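# Transfer four plates from gray tray to blue tray

## Task

Relocate every one of the four plates from the gray tray onto the blue tray so that each rests flat there; leave the gray tray in its original state; the plates must stay put on their own with no robot support, and at the end the cup must release and the arm must back away.

## Robot and tools

Robot: a single six-joint arm whose end carries a vacuum suction cup instead of fingers. The joints, base to tip, are waist, shoulder, elbow, wrist pitch, wrist yaw and wrist roll. Ranges in rad: waist -2.618 to 3.054, shoulder 0.000 to 3.142, elbow 0.000 to 3.142, wrist pitch -1.571 to 1.571, wrist yaw -1.571 to 1.571, wrist roll -2.094 to 2.094. The elbow cannot go fully straight. The tool body widens behind the cup: starting roughly 7 cm back from the rim it sticks out up to about 7 cm sideways, so keep that clearance from tray walls and stacked plates.

Frames: reported positions use the scene frame. Its origin is on the table surface right under the arm base, +z is up, and +y lies to the left when facing along +x. The base may sit slightly tilted. The cup point is the centre of the cup rim when nothing touches it; the cup opens along the cup point's own +z axis. The state line reports end_effector_position (metres) and end_effector_quat_wxyz in the scene frame; at long reach the printed value can be somewhat wrong.

Row format (used by both motion tools): 7 numbers, each in [-1, 1]: dx, dy, dz, rx, ry, rz, suction. The first six are an offset, not an absolute pose, expressed in the cup point's own axes and measured from the cup point's pose at the start of the action (for a call's first action, from the last pose a result showed). Scale: 1.0 equals 0.6 m for dx, dy, dz and 180 degrees for the rotation; rx, ry, rz form one rotation vector. Every row in an action refers to that same start pose, not to the preceding row. The seventh number sets vacuum as a fraction of full (about 55 kPa below ambient); 0.05 or less switches it off, and it keeps its last value. Optionally 6 more numbers, each 0 to 1, scale each joint's stiffness in Joint positions order and persist until changed.

execute_actions(actions): a list of actions run in sequence. Each action is a table of up to 15 rows, one row per 1/30 s control step; a short table repeats its last row to fill 15 steps. An empty list just returns the current state and images.

move(target, speed, blocking): target is one row as above, an offset from the pose in the most recent result that showed one. The cup point follows a straight path toward it lasting 0.5 to 10 s (longer paths get cut off at 10 s), rotating the shorter way. speed is in m/s, 0.002 to 0.5, default 0.25; turning is capped at twice that in rad/s. The path ignores obstacles, may overshoot speed (especially with the arm nearly extended) and the cup lags and wanders from it. Faster contact means a harder hit, and aiming past the contact point presses harder. Suction values go out at the start and are not waited on. The result adds a move: line with the ending (done, off_target, moving, held, fault) and active limits, plus distance from target. limits=paced means the sent pose was clipped; limits=held means a check blocked some steps, after which the arm may jump faster than speed. blocking=false returns after 0.5 s while motion continues; until a result shows it finished, other moves and execute_actions are refused, so use wait or stop.

wait(seconds): 0 to 10; lets time pass with the last command held, returning early if a running move ends. stop(): brakes a running move, needing room when fast; suction is unaffected. zoom_image(camera, region): camera is one of cam_head_left, cam_head_right, cam_high, cam_low (672x504) or cam_wrist (504x504); region is [x0, y0, x1, y1] in pixels, top-left origin, at most 504 by 504. read_manual(section) only returns licence text. finished_scene(scene) ends the current scene, given its number, irreversibly; do it only after plates are placed, suction is off and the arm has withdrawn.

Controller behaviour: each step the commanded pose is limited to 70 mm and 16 degrees from the measured one, so large offsets take several actions, and after an action the arm only continues to the last clipped pose. Position wins over orientation when both cannot be met. Expect motions to finish a centimetre or more short, usually low. Hand target shows where the controller is currently heading. A pose unreachable line means the clearance check (which counts any mount under the base as arm) altered or blocked the command. HELD in step readings marks steps partly held back.

Picking: switch suction on and press the 29 mm rim fully onto a smooth flat part of a plate, away from edges, holes or seams. suction_measured near 0 means no seal; a good seal settles within 0.15 below the commanded value and may dip 0.04 while the pump cycles. part_present turns 1 at 0.50 and back to 0 under 0.45. Under vacuum the cup shortens, so the held plate rides up to about 10 mm nearer the tool; vacuum alone can lift a plate. To release, set the plate down resting on the blue tray, then turn suction off and lift at least 15 mm. A cup sealed to the table pins the tool until suction is cut.

Avoid: dropping plates, slamming or pushing hard, and anything going off the table (that ends the scene). Loose items may occasionally be nudged by outside forces. Holding loads heats motors: MOTOR HOT at 75 °C, a 10 s stop at 90 °C, and at 100 °C the arm goes limp and falls; OVER-TEMPERATURE FAULT lines report stops. Joint torque readings carry offsets and noise. Smooth, quick, low-effort motion is preferred.

Each tool is called after "Emit:" as name(argument=value, ...), one argument or row to a line, values as JSON.

## Session

Emit:
execute_actions(
  actions=[],
)

Scene clock: 0.00 s.
end_effector_position=(+0.3204, +0.0675, +0.1615) suction_measured=0.00 part_present=0 end_effector_quat_wxyz=(+0.180, +0.732, -0.654, +0.055)
Joint positions: [ 0.002  1.675  1.618 -1.479 -0.008  0.003]
Joint velocities: [ 0.002 -0.012 -0.002 -0.022  0.037  0.022]
Joint torques (N m, as the arm reports them, + toward a larger angle): no reading
Motor temperatures (°C, as the motors report them): [23 29 25 21 22 23]
Hand target: +0.320, +0.068, +0.162; +0.180, +0.732, -0.654, +0.055
Joint stiffness scale: [1. 1. 1. 1. 1. 1.]

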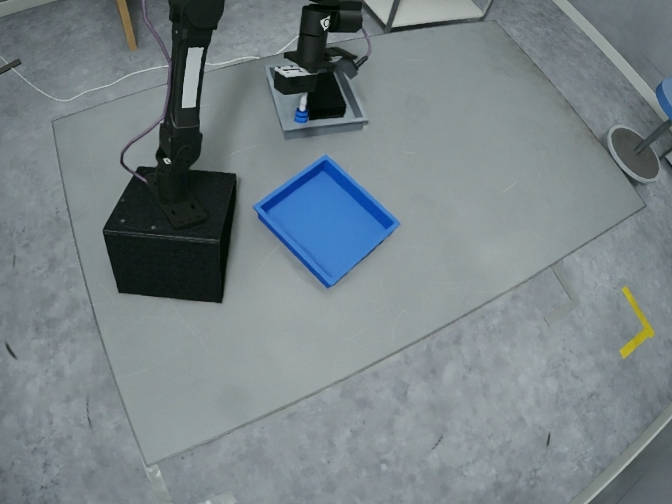

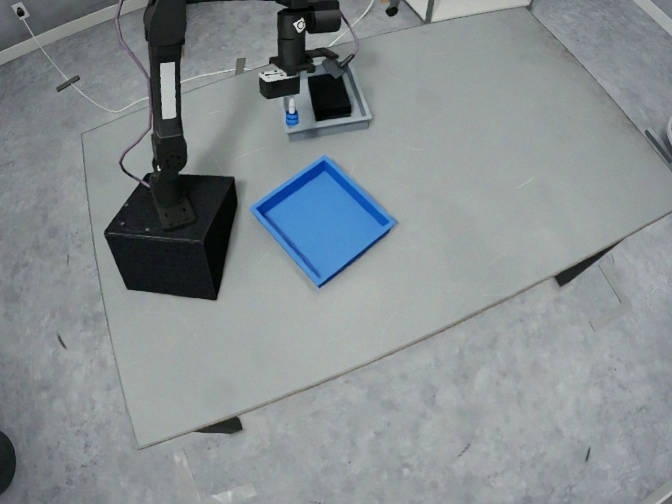

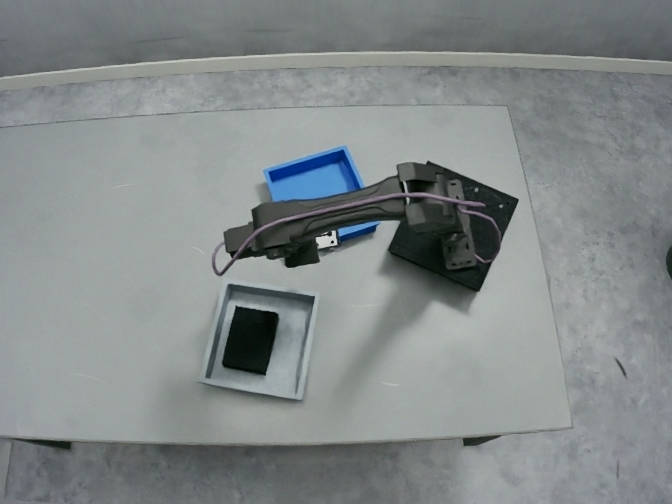

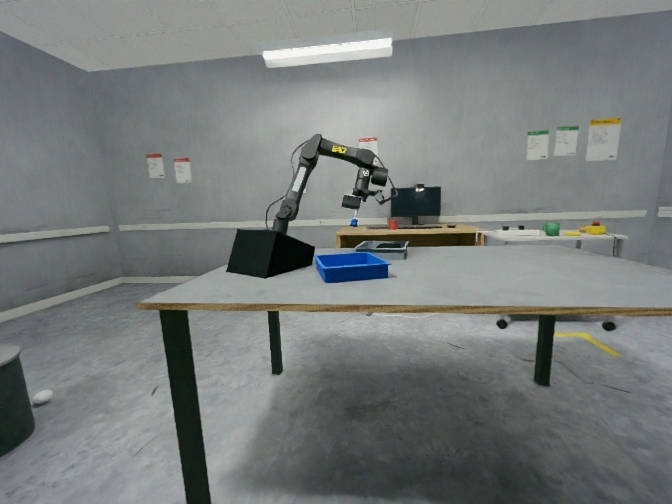

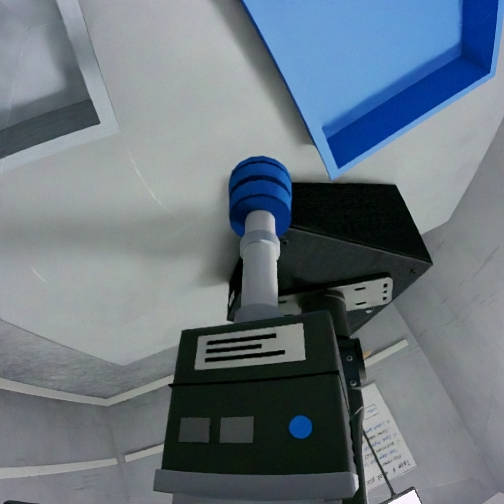

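Emit:
move(
  target=[-0.263,-0.275,-0.06,0.072,-0.103,0,0],
  speed=0.3,
)

Scene clock: 22.60 s.
end_effector_position=(+0.4610, +0.2378, +0.1047) suction_measured=0.00 part_present=0 end_effector_quat_wxyz=(-0.005, +0.750, -0.662, +0.006)
Joint positions: [ 0.206  2.162  2.329 -1.421 -0.268  0.237]
Joint velocities: [ 0.012  0.002  0.007 -0.11  -0.051  0.037]
Joint torques (N m, as the arm reports them, + toward a larger angle): [ -2.99 -16.4    8.05  -0.14  -0.07   0.15]
Motor temperatures (°C, as the motors report them): [23 32 26 21 22 23]
Hand target: +0.464, +0.241, +0.111; -0.012, +0.747, -0.665, +0.006
Off the commanded pose: 0.010 m, 1 deg.
Joint stiffness scale: [1. 1. 1. 1. 1. 1.]
move: done

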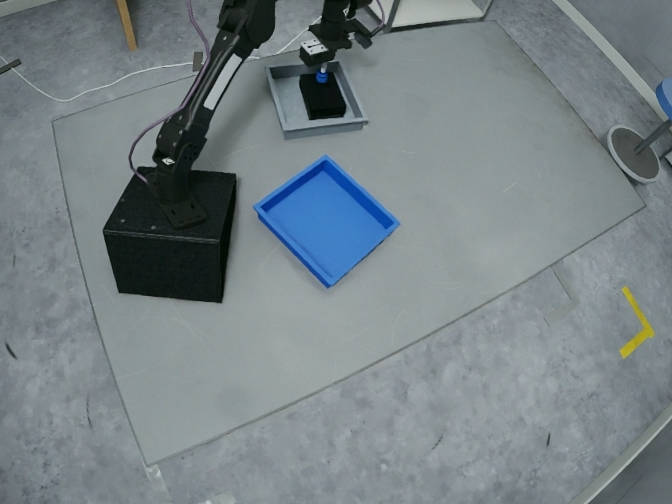

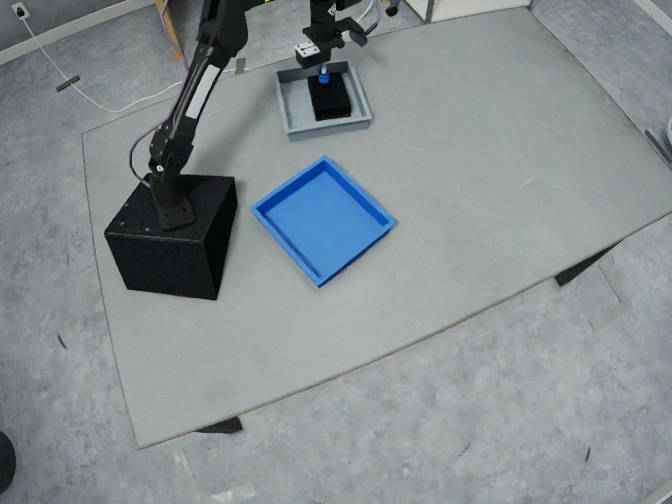

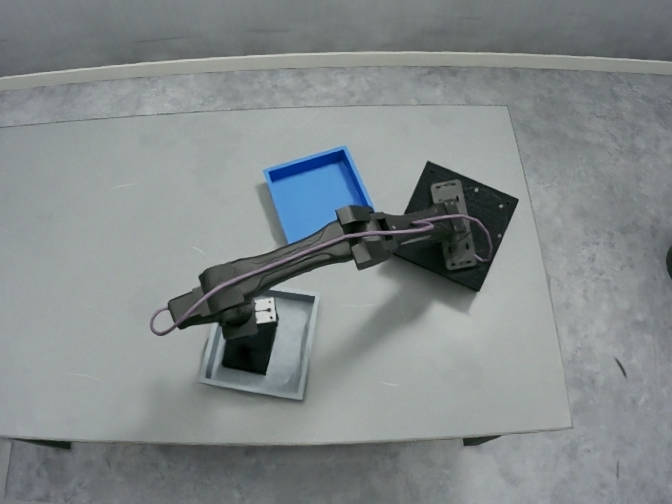

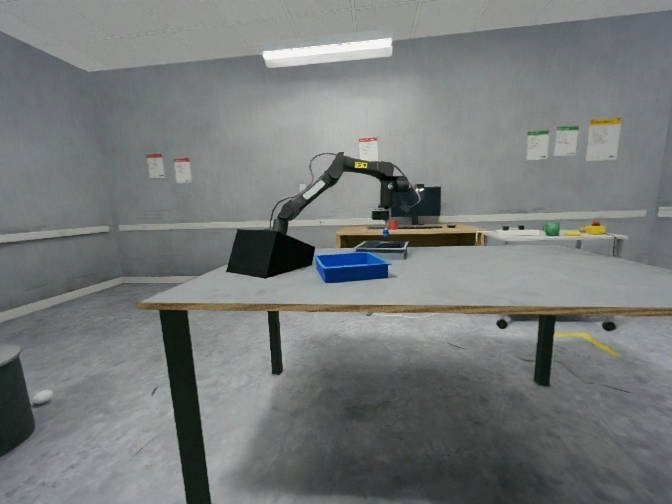

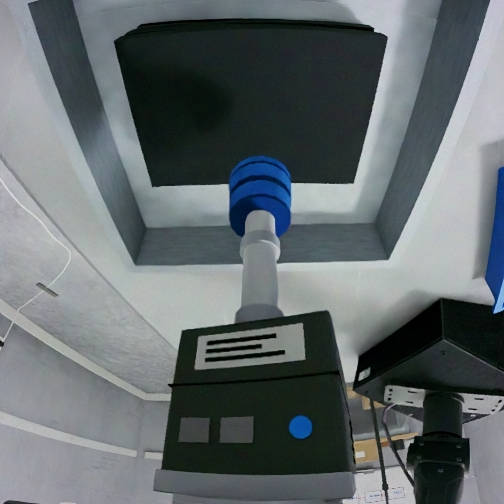

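Emit:
move(
  target=[-0.005,-0.01,0.12,0.004,0,0,1],
  speed=0.08,
)

Scene clock: 33.33 s.
end_effector_position=(+0.4576, +0.2396, +0.0479) suction_measured=0.56 part_present=1 end_effector_quat_wxyz=(-0.002, +0.748, -0.664, -0.001)
Joint positions: [ 0.243  2.168  2.123 -1.213 -0.268  0.275]
Joint velocities: [-0.017 -0.002 -0.007  0.051 -0.022  0.037]
Joint torques (N m, as the arm reports them, + toward a larger angle): [ -2.13 -14.95   4.02   0.59   0.15   0.1 ]
Motor temperatures (°C, as the motors report them): [23 35 27 21 22 23]
Hand target: +0.466, +0.241, +0.033; -0.009, +0.749, -0.662, +0.009
Off the commanded pose: 0.018 m, 2 deg.
Joint stiffness scale: [1. 1. 1. 1. 1. 1.]
move: off_target

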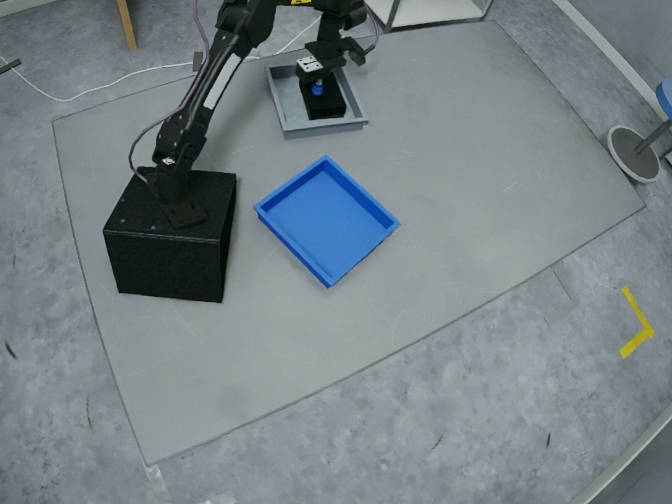

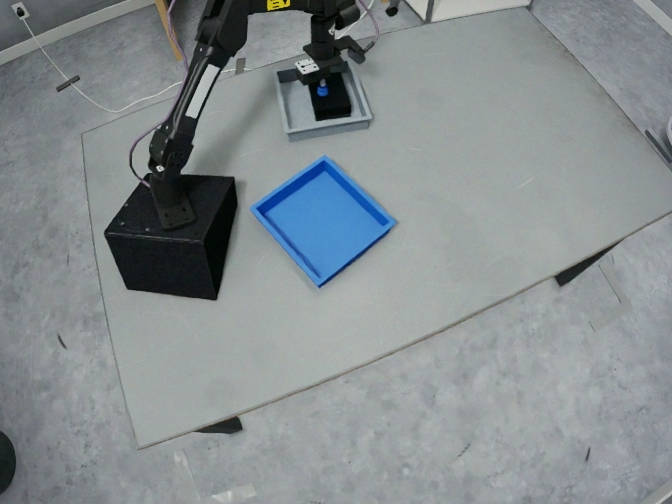

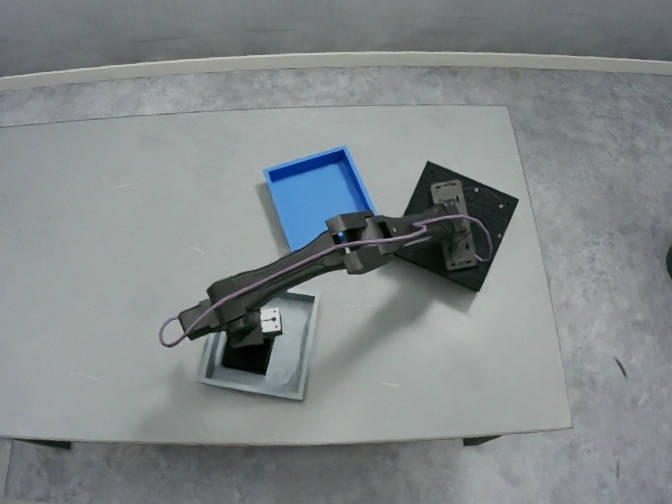

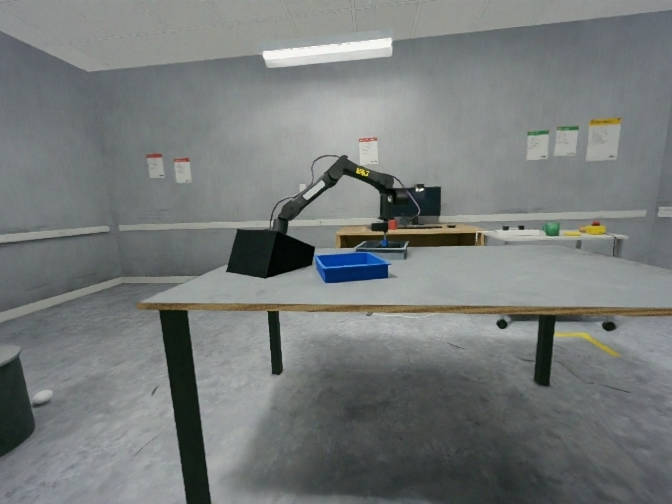

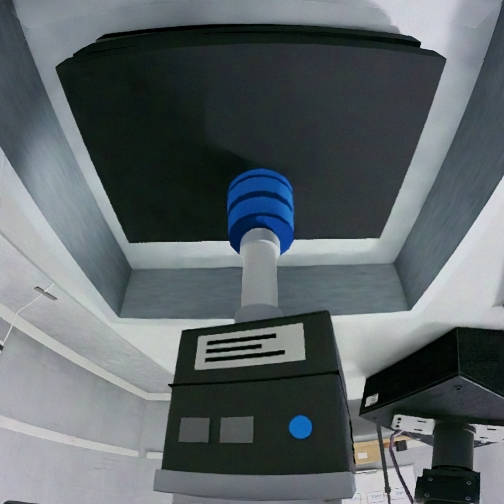

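Emit:
move(
  target=[0,0,-0.07,0.008,0,0,1],
  speed=0.06,
)

Emit:
zoom_image(
  camera="cam_head_left",
  region=[255,40,385,145],
)

Scene clock: 44.73 s.
end_effector_position=(+0.4462, +0.2411, +0.0692) suction_measured=1.00 part_present=1 end_effector_quat_wxyz=(+0.008, +0.748, -0.664, -0.006)
Joint positions: [ 0.243  2.141  2.161 -1.302 -0.268  0.268]
Joint velocities: [ 0.002  0.007  0.002 -0.022 -0.051  0.037]
Joint torques (N m, as the arm reports them, + toward a larger angle): [ -4.19 -18.97   8.18  -0.2    0.01  -0.08]
Motor temperatures (°C, as the motors report them): [23 36 27 22 22 23]
Hand target: +0.457, +0.240, +0.090; -0.011, +0.748, -0.664, +0.008
Off the commanded pose: 0.024 m, 3 deg.
Joint stiffness scale: [1. 1. 1. 1. 1. 1.]
move: off_target

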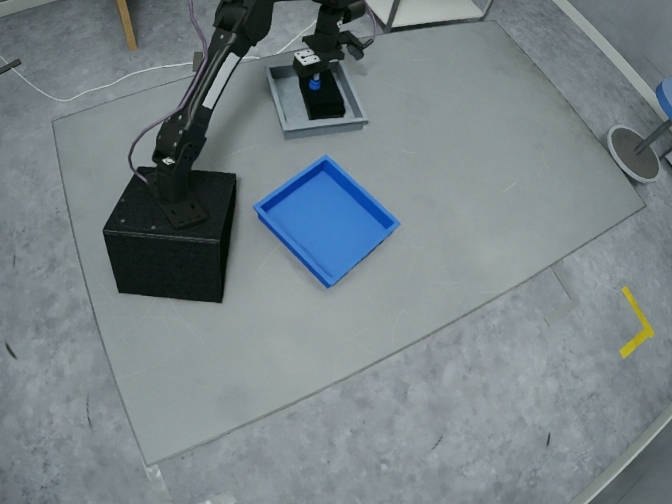

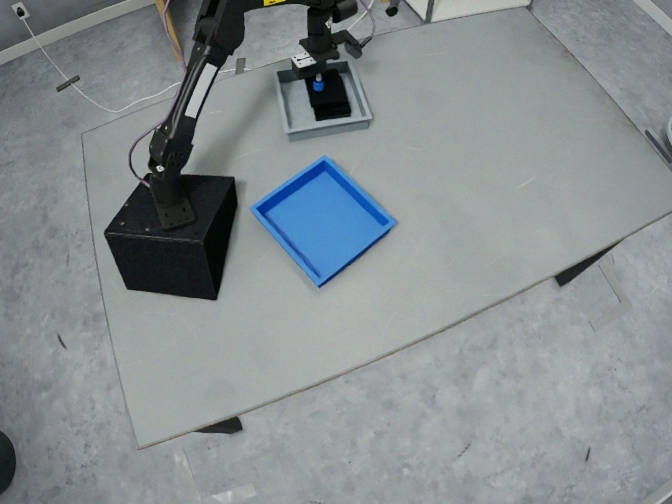

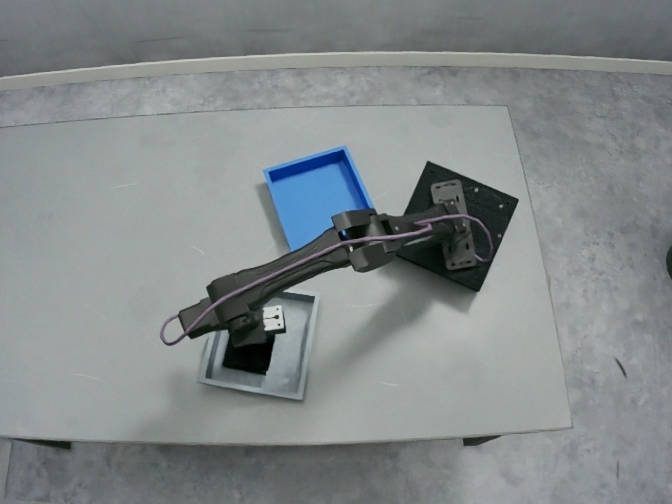

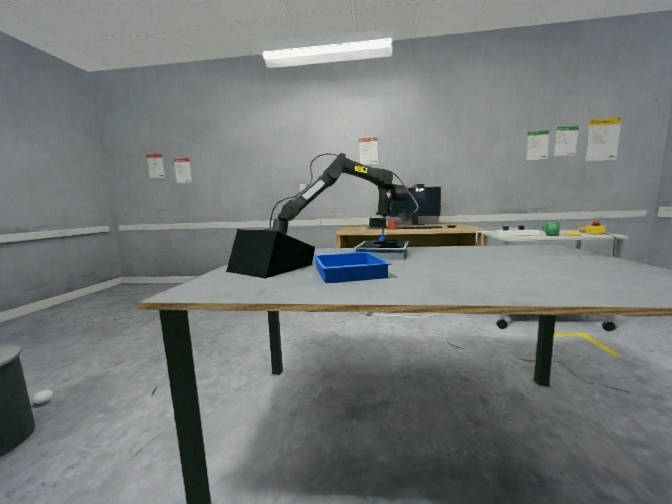

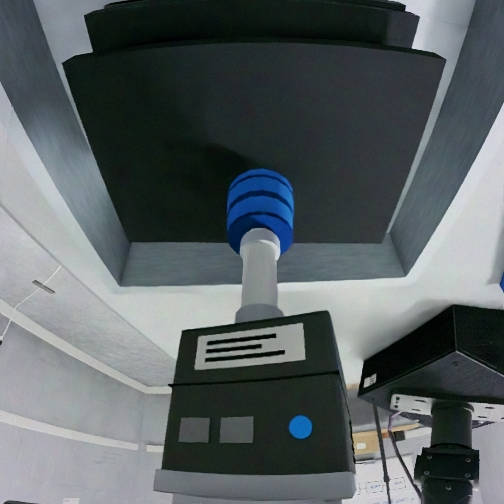

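Region (255, 40, 385, 145) of cam_head_left's 672x504 image, scaled by 3.877, with more detail than that image has; it fills the top 407 rows of this view, and the rest is white.

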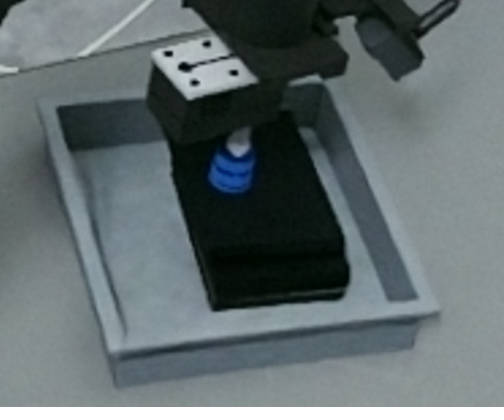

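Emit:
move(
  target=[0,0,-0.1,0.02,0,0,1],
  speed=0.12,
)

Emit:
move(
  target=[0.59,0.25,-0.03,0.012,0,-0.17,1],
)

Scene clock: 60.43 s.
end_effector_position=(+0.4390, +0.2460, +0.1141) suction_measured=1.00 part_present=1 end_effector_quat_wxyz=(-0.003, +0.749, -0.663, +0.001)
Joint positions: [ 0.233  2.072  2.218 -1.403 -0.268  0.263]
Joint velocities: [ 0.017 -0.017  0.017 -0.051  0.022 -0.051]
Joint torques (N m, as the arm reports them, + toward a larger angle): [ -3.97 -17.58   7.94  -0.14   0.08  -0.05]
Motor temperatures (°C, as the motors report them): [23 40 28 22 22 23]
Hand target: +0.448, +0.242, +0.129; -0.015, +0.748, -0.663, +0.015
Off the commanded pose: 0.018 m, 2 deg.
Joint stiffness scale: [1. 1. 1. 1. 1. 1.]
move: off_target

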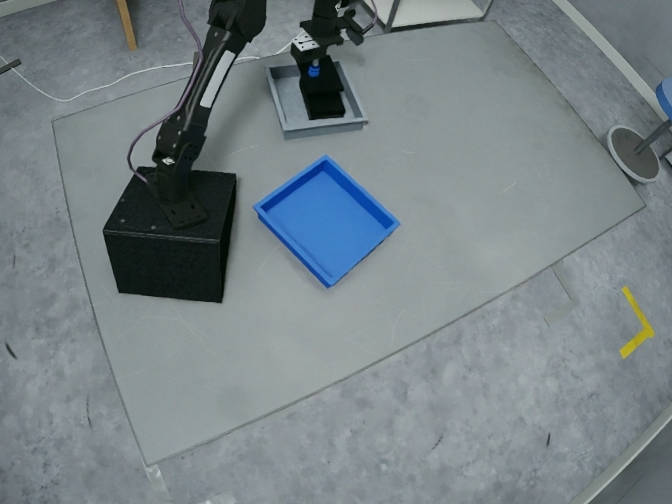

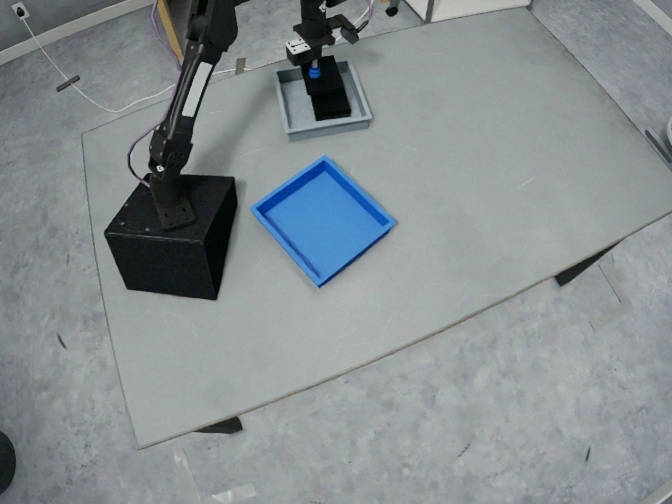

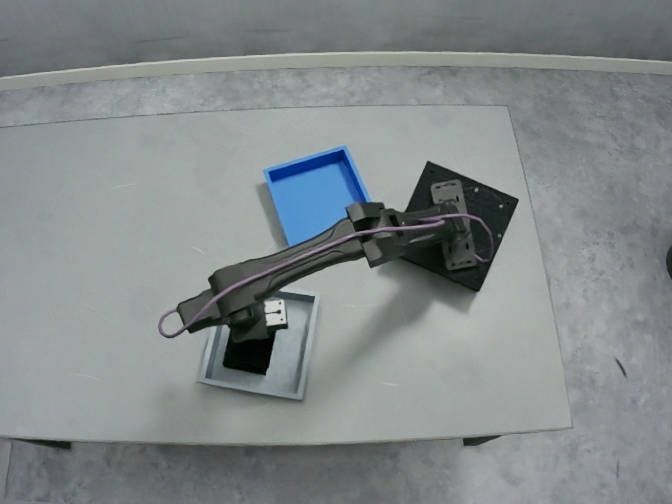

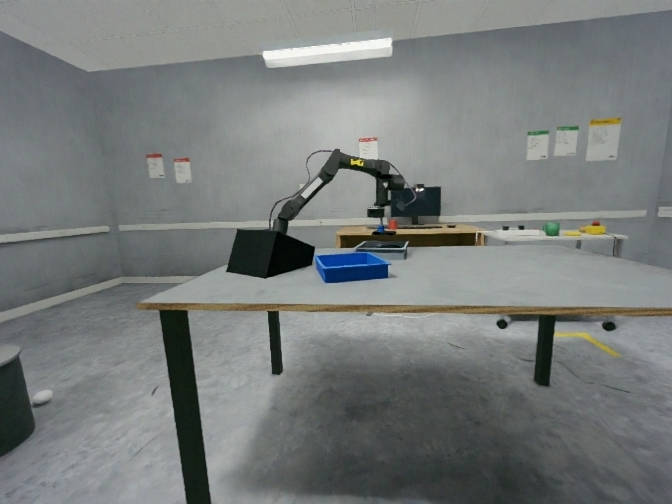

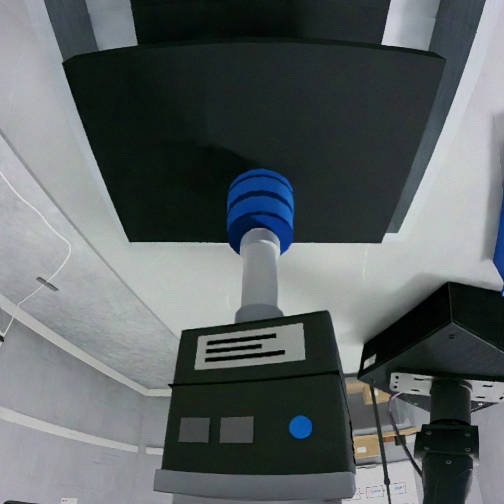

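Scene clock: 62.70 s.
end_effector_position=(+0.3244, -0.1295, +0.1301) suction_measured=1.00 part_present=1 end_effector_quat_wxyz=(+0.006, +0.895, -0.445, +0.008)
Joint positions: [-0.772  1.902  1.441 -1.162 -0.39  -1.319]
Joint velocities: [ 0.012  0.002 -0.017  0.037 -0.095 -0.066]
Joint torques (N m, as the arm reports them, + toward a larger angle): [ -3.89 -10.6    7.98  -0.01  -0.09  -0.06]
Motor temperatures (°C, as the motors report them): [23 39 28 22 22 23]
Hand target: +0.334, -0.130, +0.140; -0.001, +0.898, -0.439, +0.023
Off the commanded pose: 0.010 m, 3 deg.
Joint stiffness scale: [1. 1. 1. 1. 1. 1.]
move: off_target

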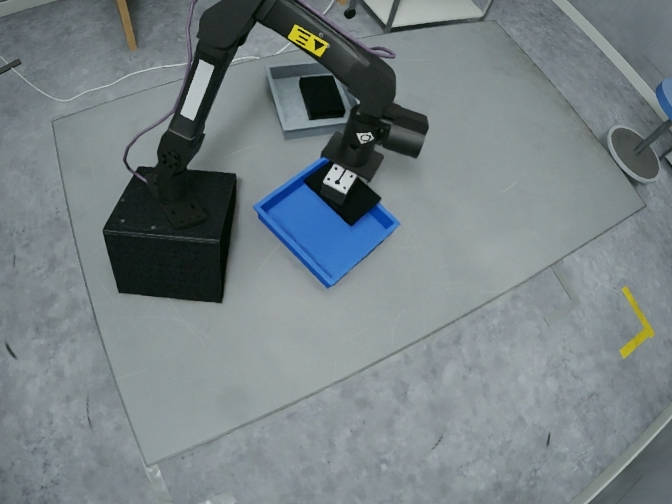

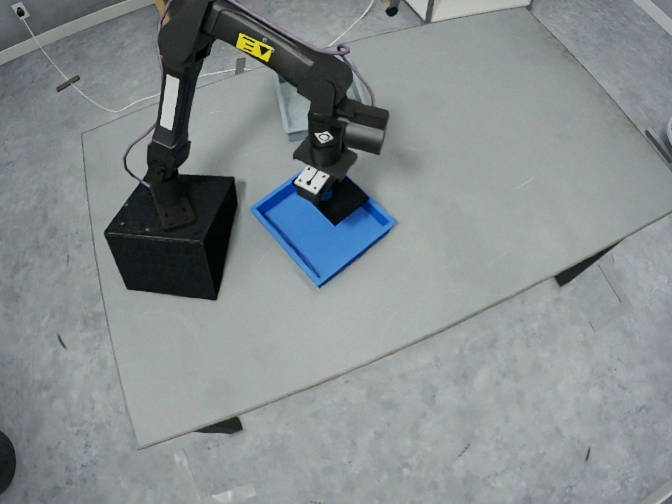

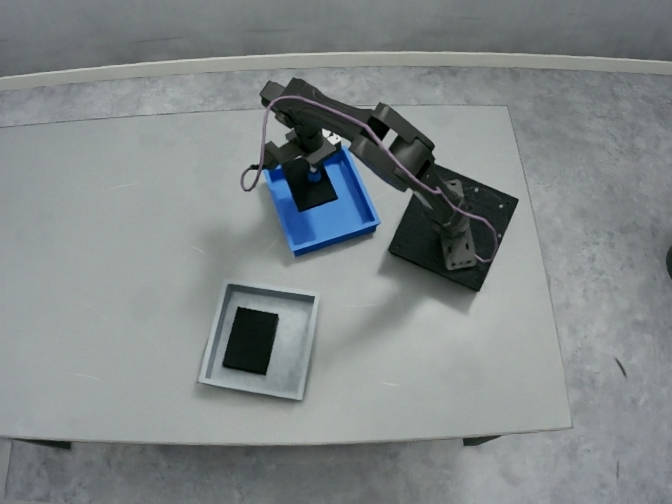

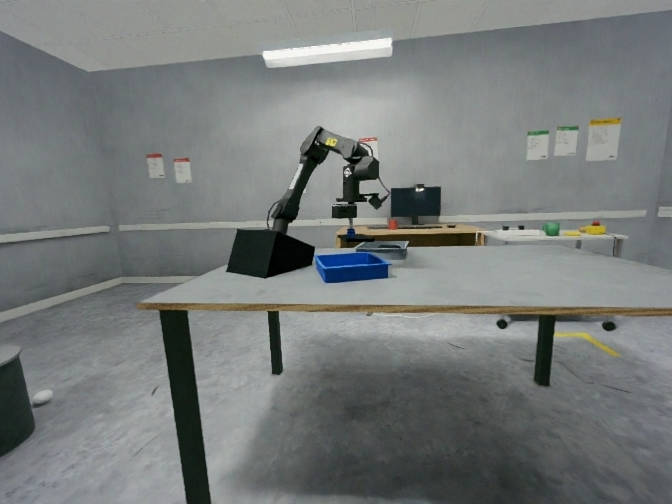

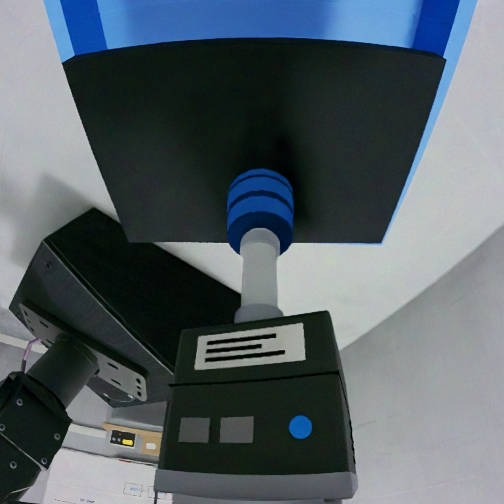

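Emit:
move(
  target=[0,0.02,0.1,0,0,0,1],
  speed=0.15,
)

Scene clock: 71.97 s.
end_effector_position=(+0.3121, -0.1365, +0.0695) suction_measured=1.00 part_present=1 end_effector_quat_wxyz=(+0.006, +0.896, -0.444, +0.000)
Joint positions: [-0.738  1.957  1.262 -0.93  -0.39  -1.29 ]
Joint velocities: [-0.002  0.002 -0.007  0.007 -0.081 -0.007]
Joint torques (N m, as the arm reports them, + toward a larger angle): [ -3.43 -11.54   4.76   0.14   0.06   0.1 ]
Motor temperatures (°C, as the motors report them): [23 37 28 21 22 23]
Hand target: +0.315, -0.137, +0.070; +0.006, +0.895, -0.445, +0.008
Off the commanded pose: 0.004 m, 1 deg.
Joint stiffness scale: [1. 1. 1. 1. 1. 1.]
move: done

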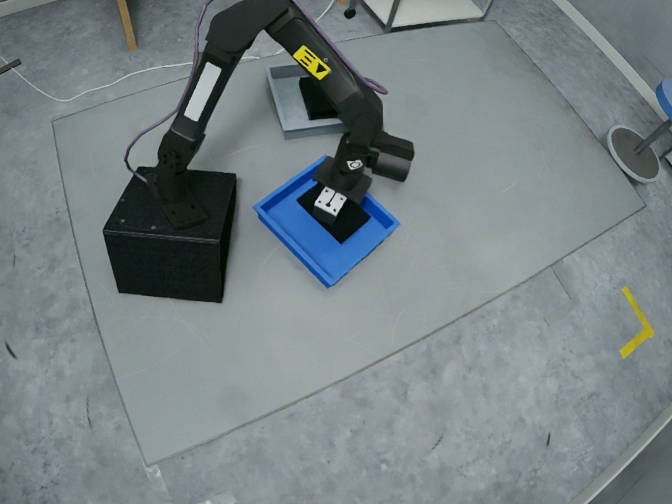

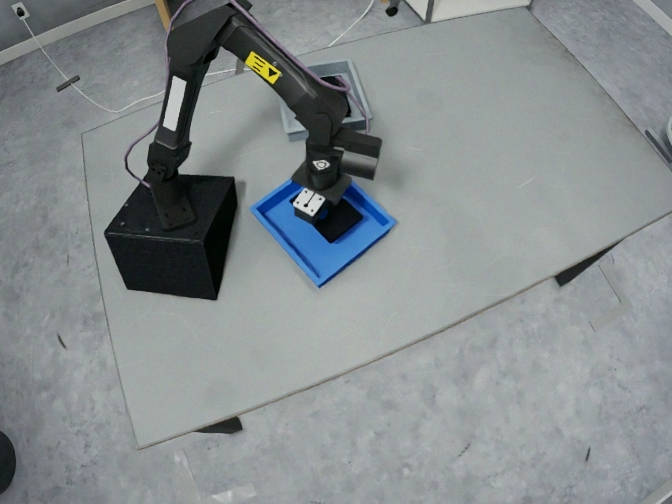

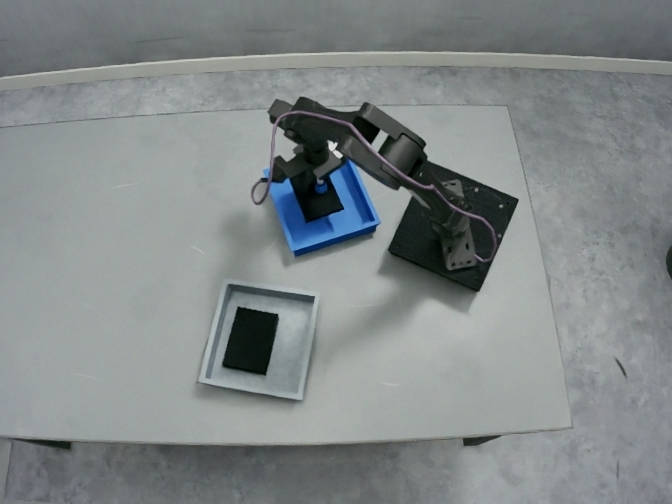

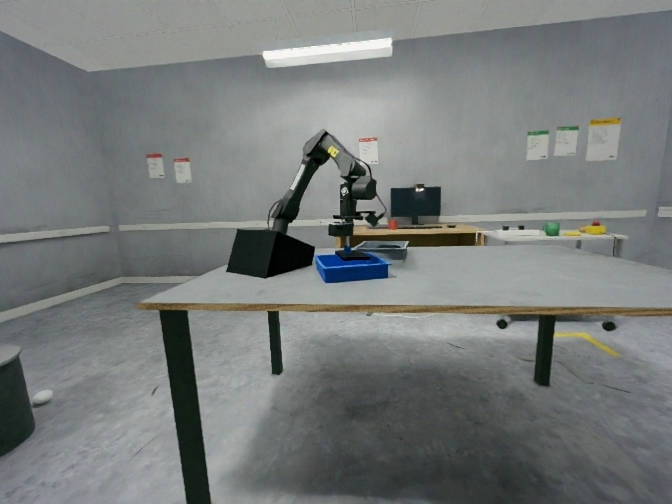

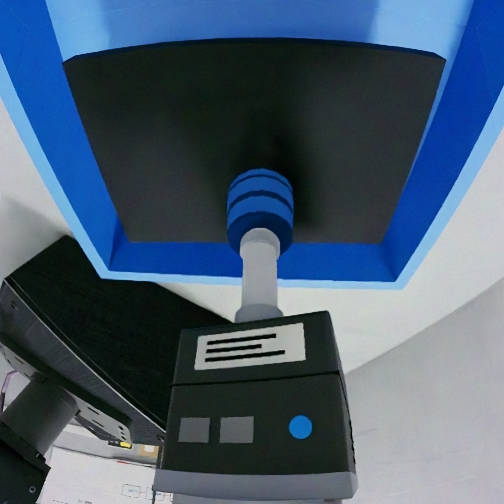

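Emit:
execute_actions(
  actions=[],
)

Emit:
move(
  target=[-0.005,0,0.06,0,0,0,1],
  speed=0.1,
)

Scene clock: 95.23 s.
end_effector_position=(+0.3123, -0.1366, +0.0695) suction_measured=1.00 part_present=1 end_effector_quat_wxyz=(+0.006, +0.896, -0.444, +0.001)
Joint positions: [-0.738  1.957  1.262 -0.93  -0.39  -1.29 ]
Joint velocities: [-0.002  0.002  0.017  0.051 -0.007  0.081]
Joint torques (N m, as the arm reports them, + toward a larger angle): [ -3.39 -11.34   4.74   0.13   0.06   0.13]
Motor temperatures (°C, as the motors report them): [23 35 27 22 22 23]
Hand target: +0.315, -0.137, +0.070; +0.006, +0.895, -0.445, +0.007
Off the commanded pose: 0.003 m, 1 deg.
Joint stiffness scale: [1. 1. 1. 1. 1. 1.]

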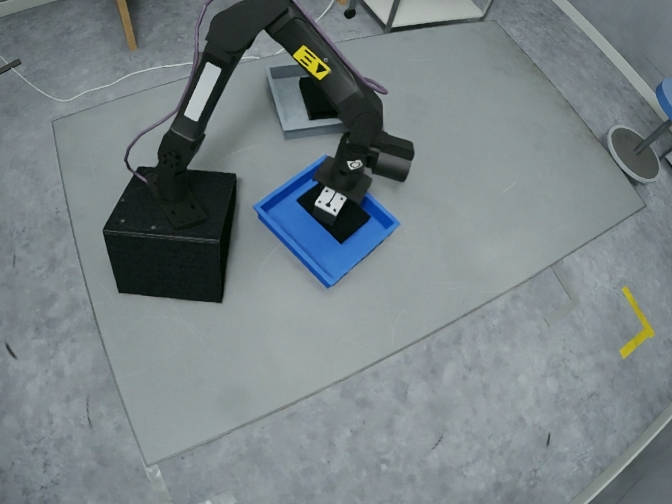

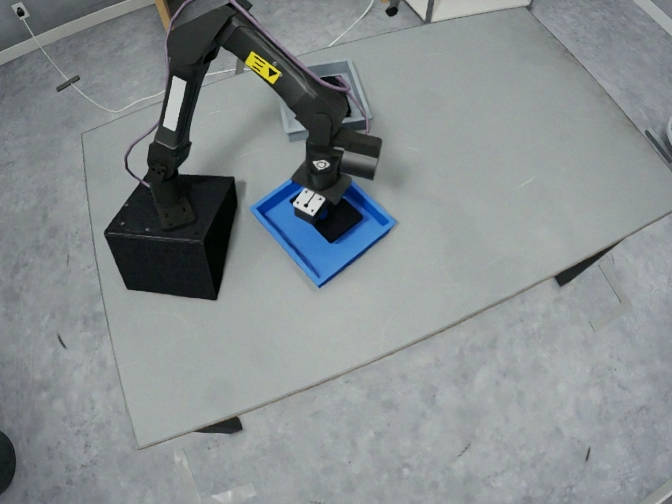

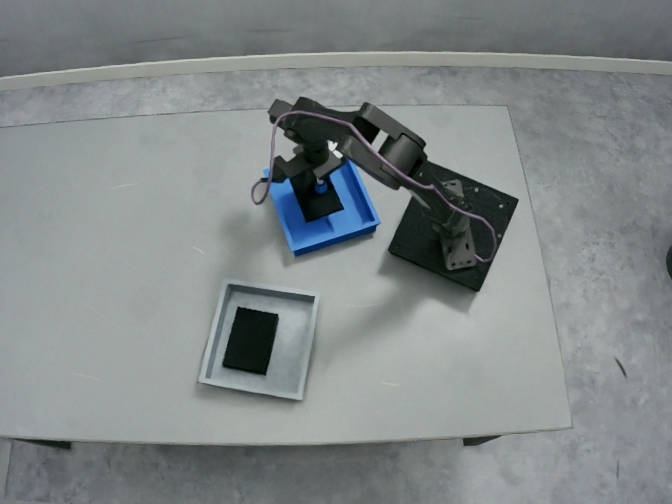

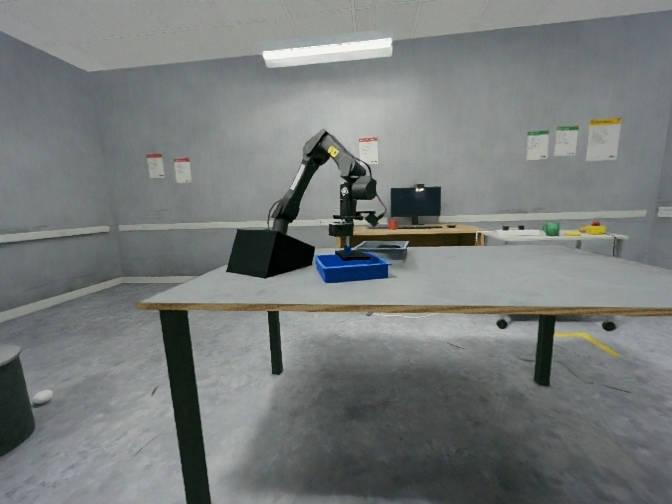

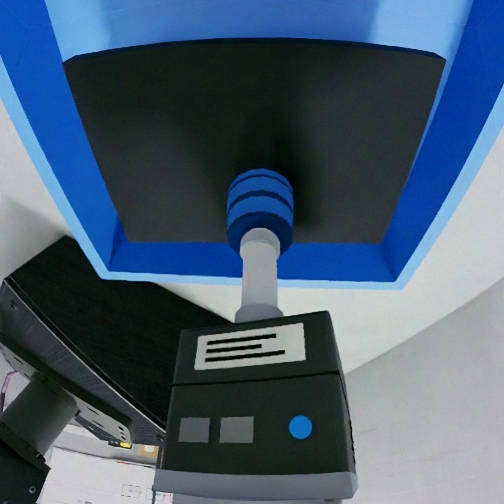

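Scene clock: 96.27 s.
end_effector_position=(+0.3091, -0.1338, +0.0339) suction_measured=1.00 part_present=1 end_effector_quat_wxyz=(+0.006, +0.897, -0.442, -0.004)
Joint positions: [-0.694  2.003  1.185 -0.797 -0.39  -1.252]
Joint velocities: [-0.002  0.027 -0.007 -0.066  0.022  0.037]
Joint torques (N m, as the arm reports them, + toward a larger angle): [ -3.4  -11.23   4.19   0.11   0.06   0.14]
Motor temperatures (°C, as the motors report them): [23 35 27 22 22 23]
Hand target: +0.310, -0.134, +0.033; +0.005, +0.896, -0.444, +0.001
Off the commanded pose: 0.002 m, 1 deg.
Joint stiffness scale: [1. 1. 1. 1. 1. 1.]
move: done

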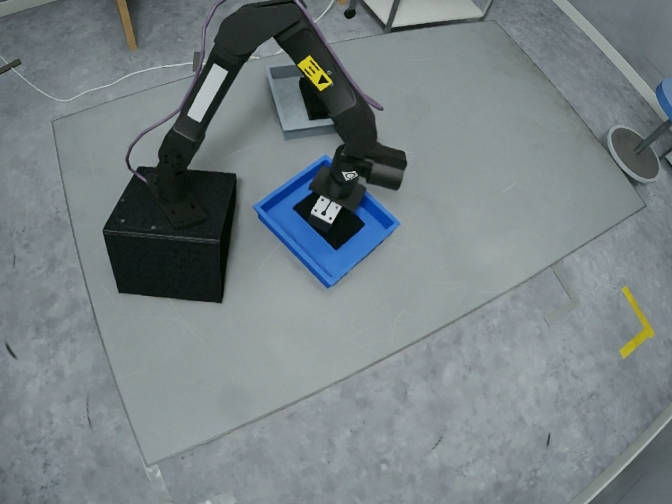

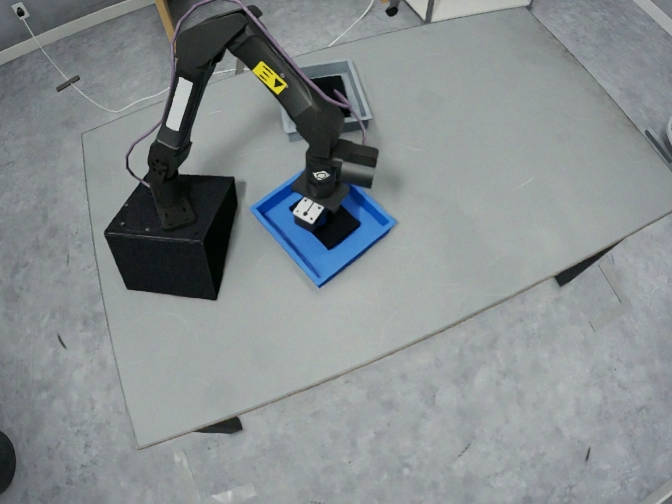

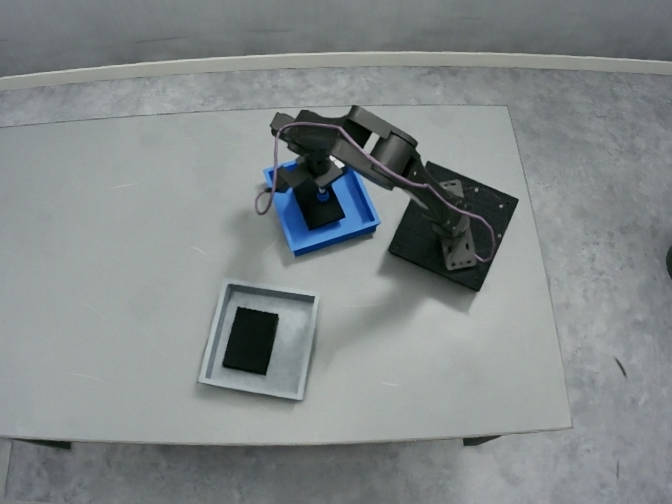

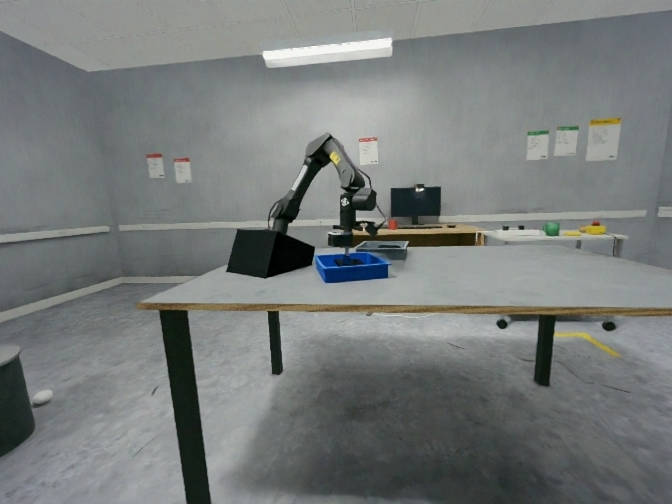

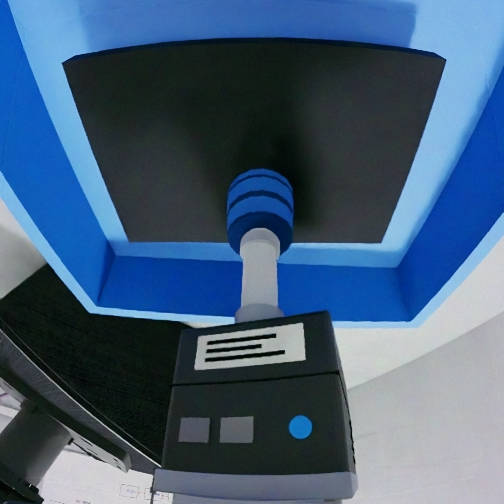

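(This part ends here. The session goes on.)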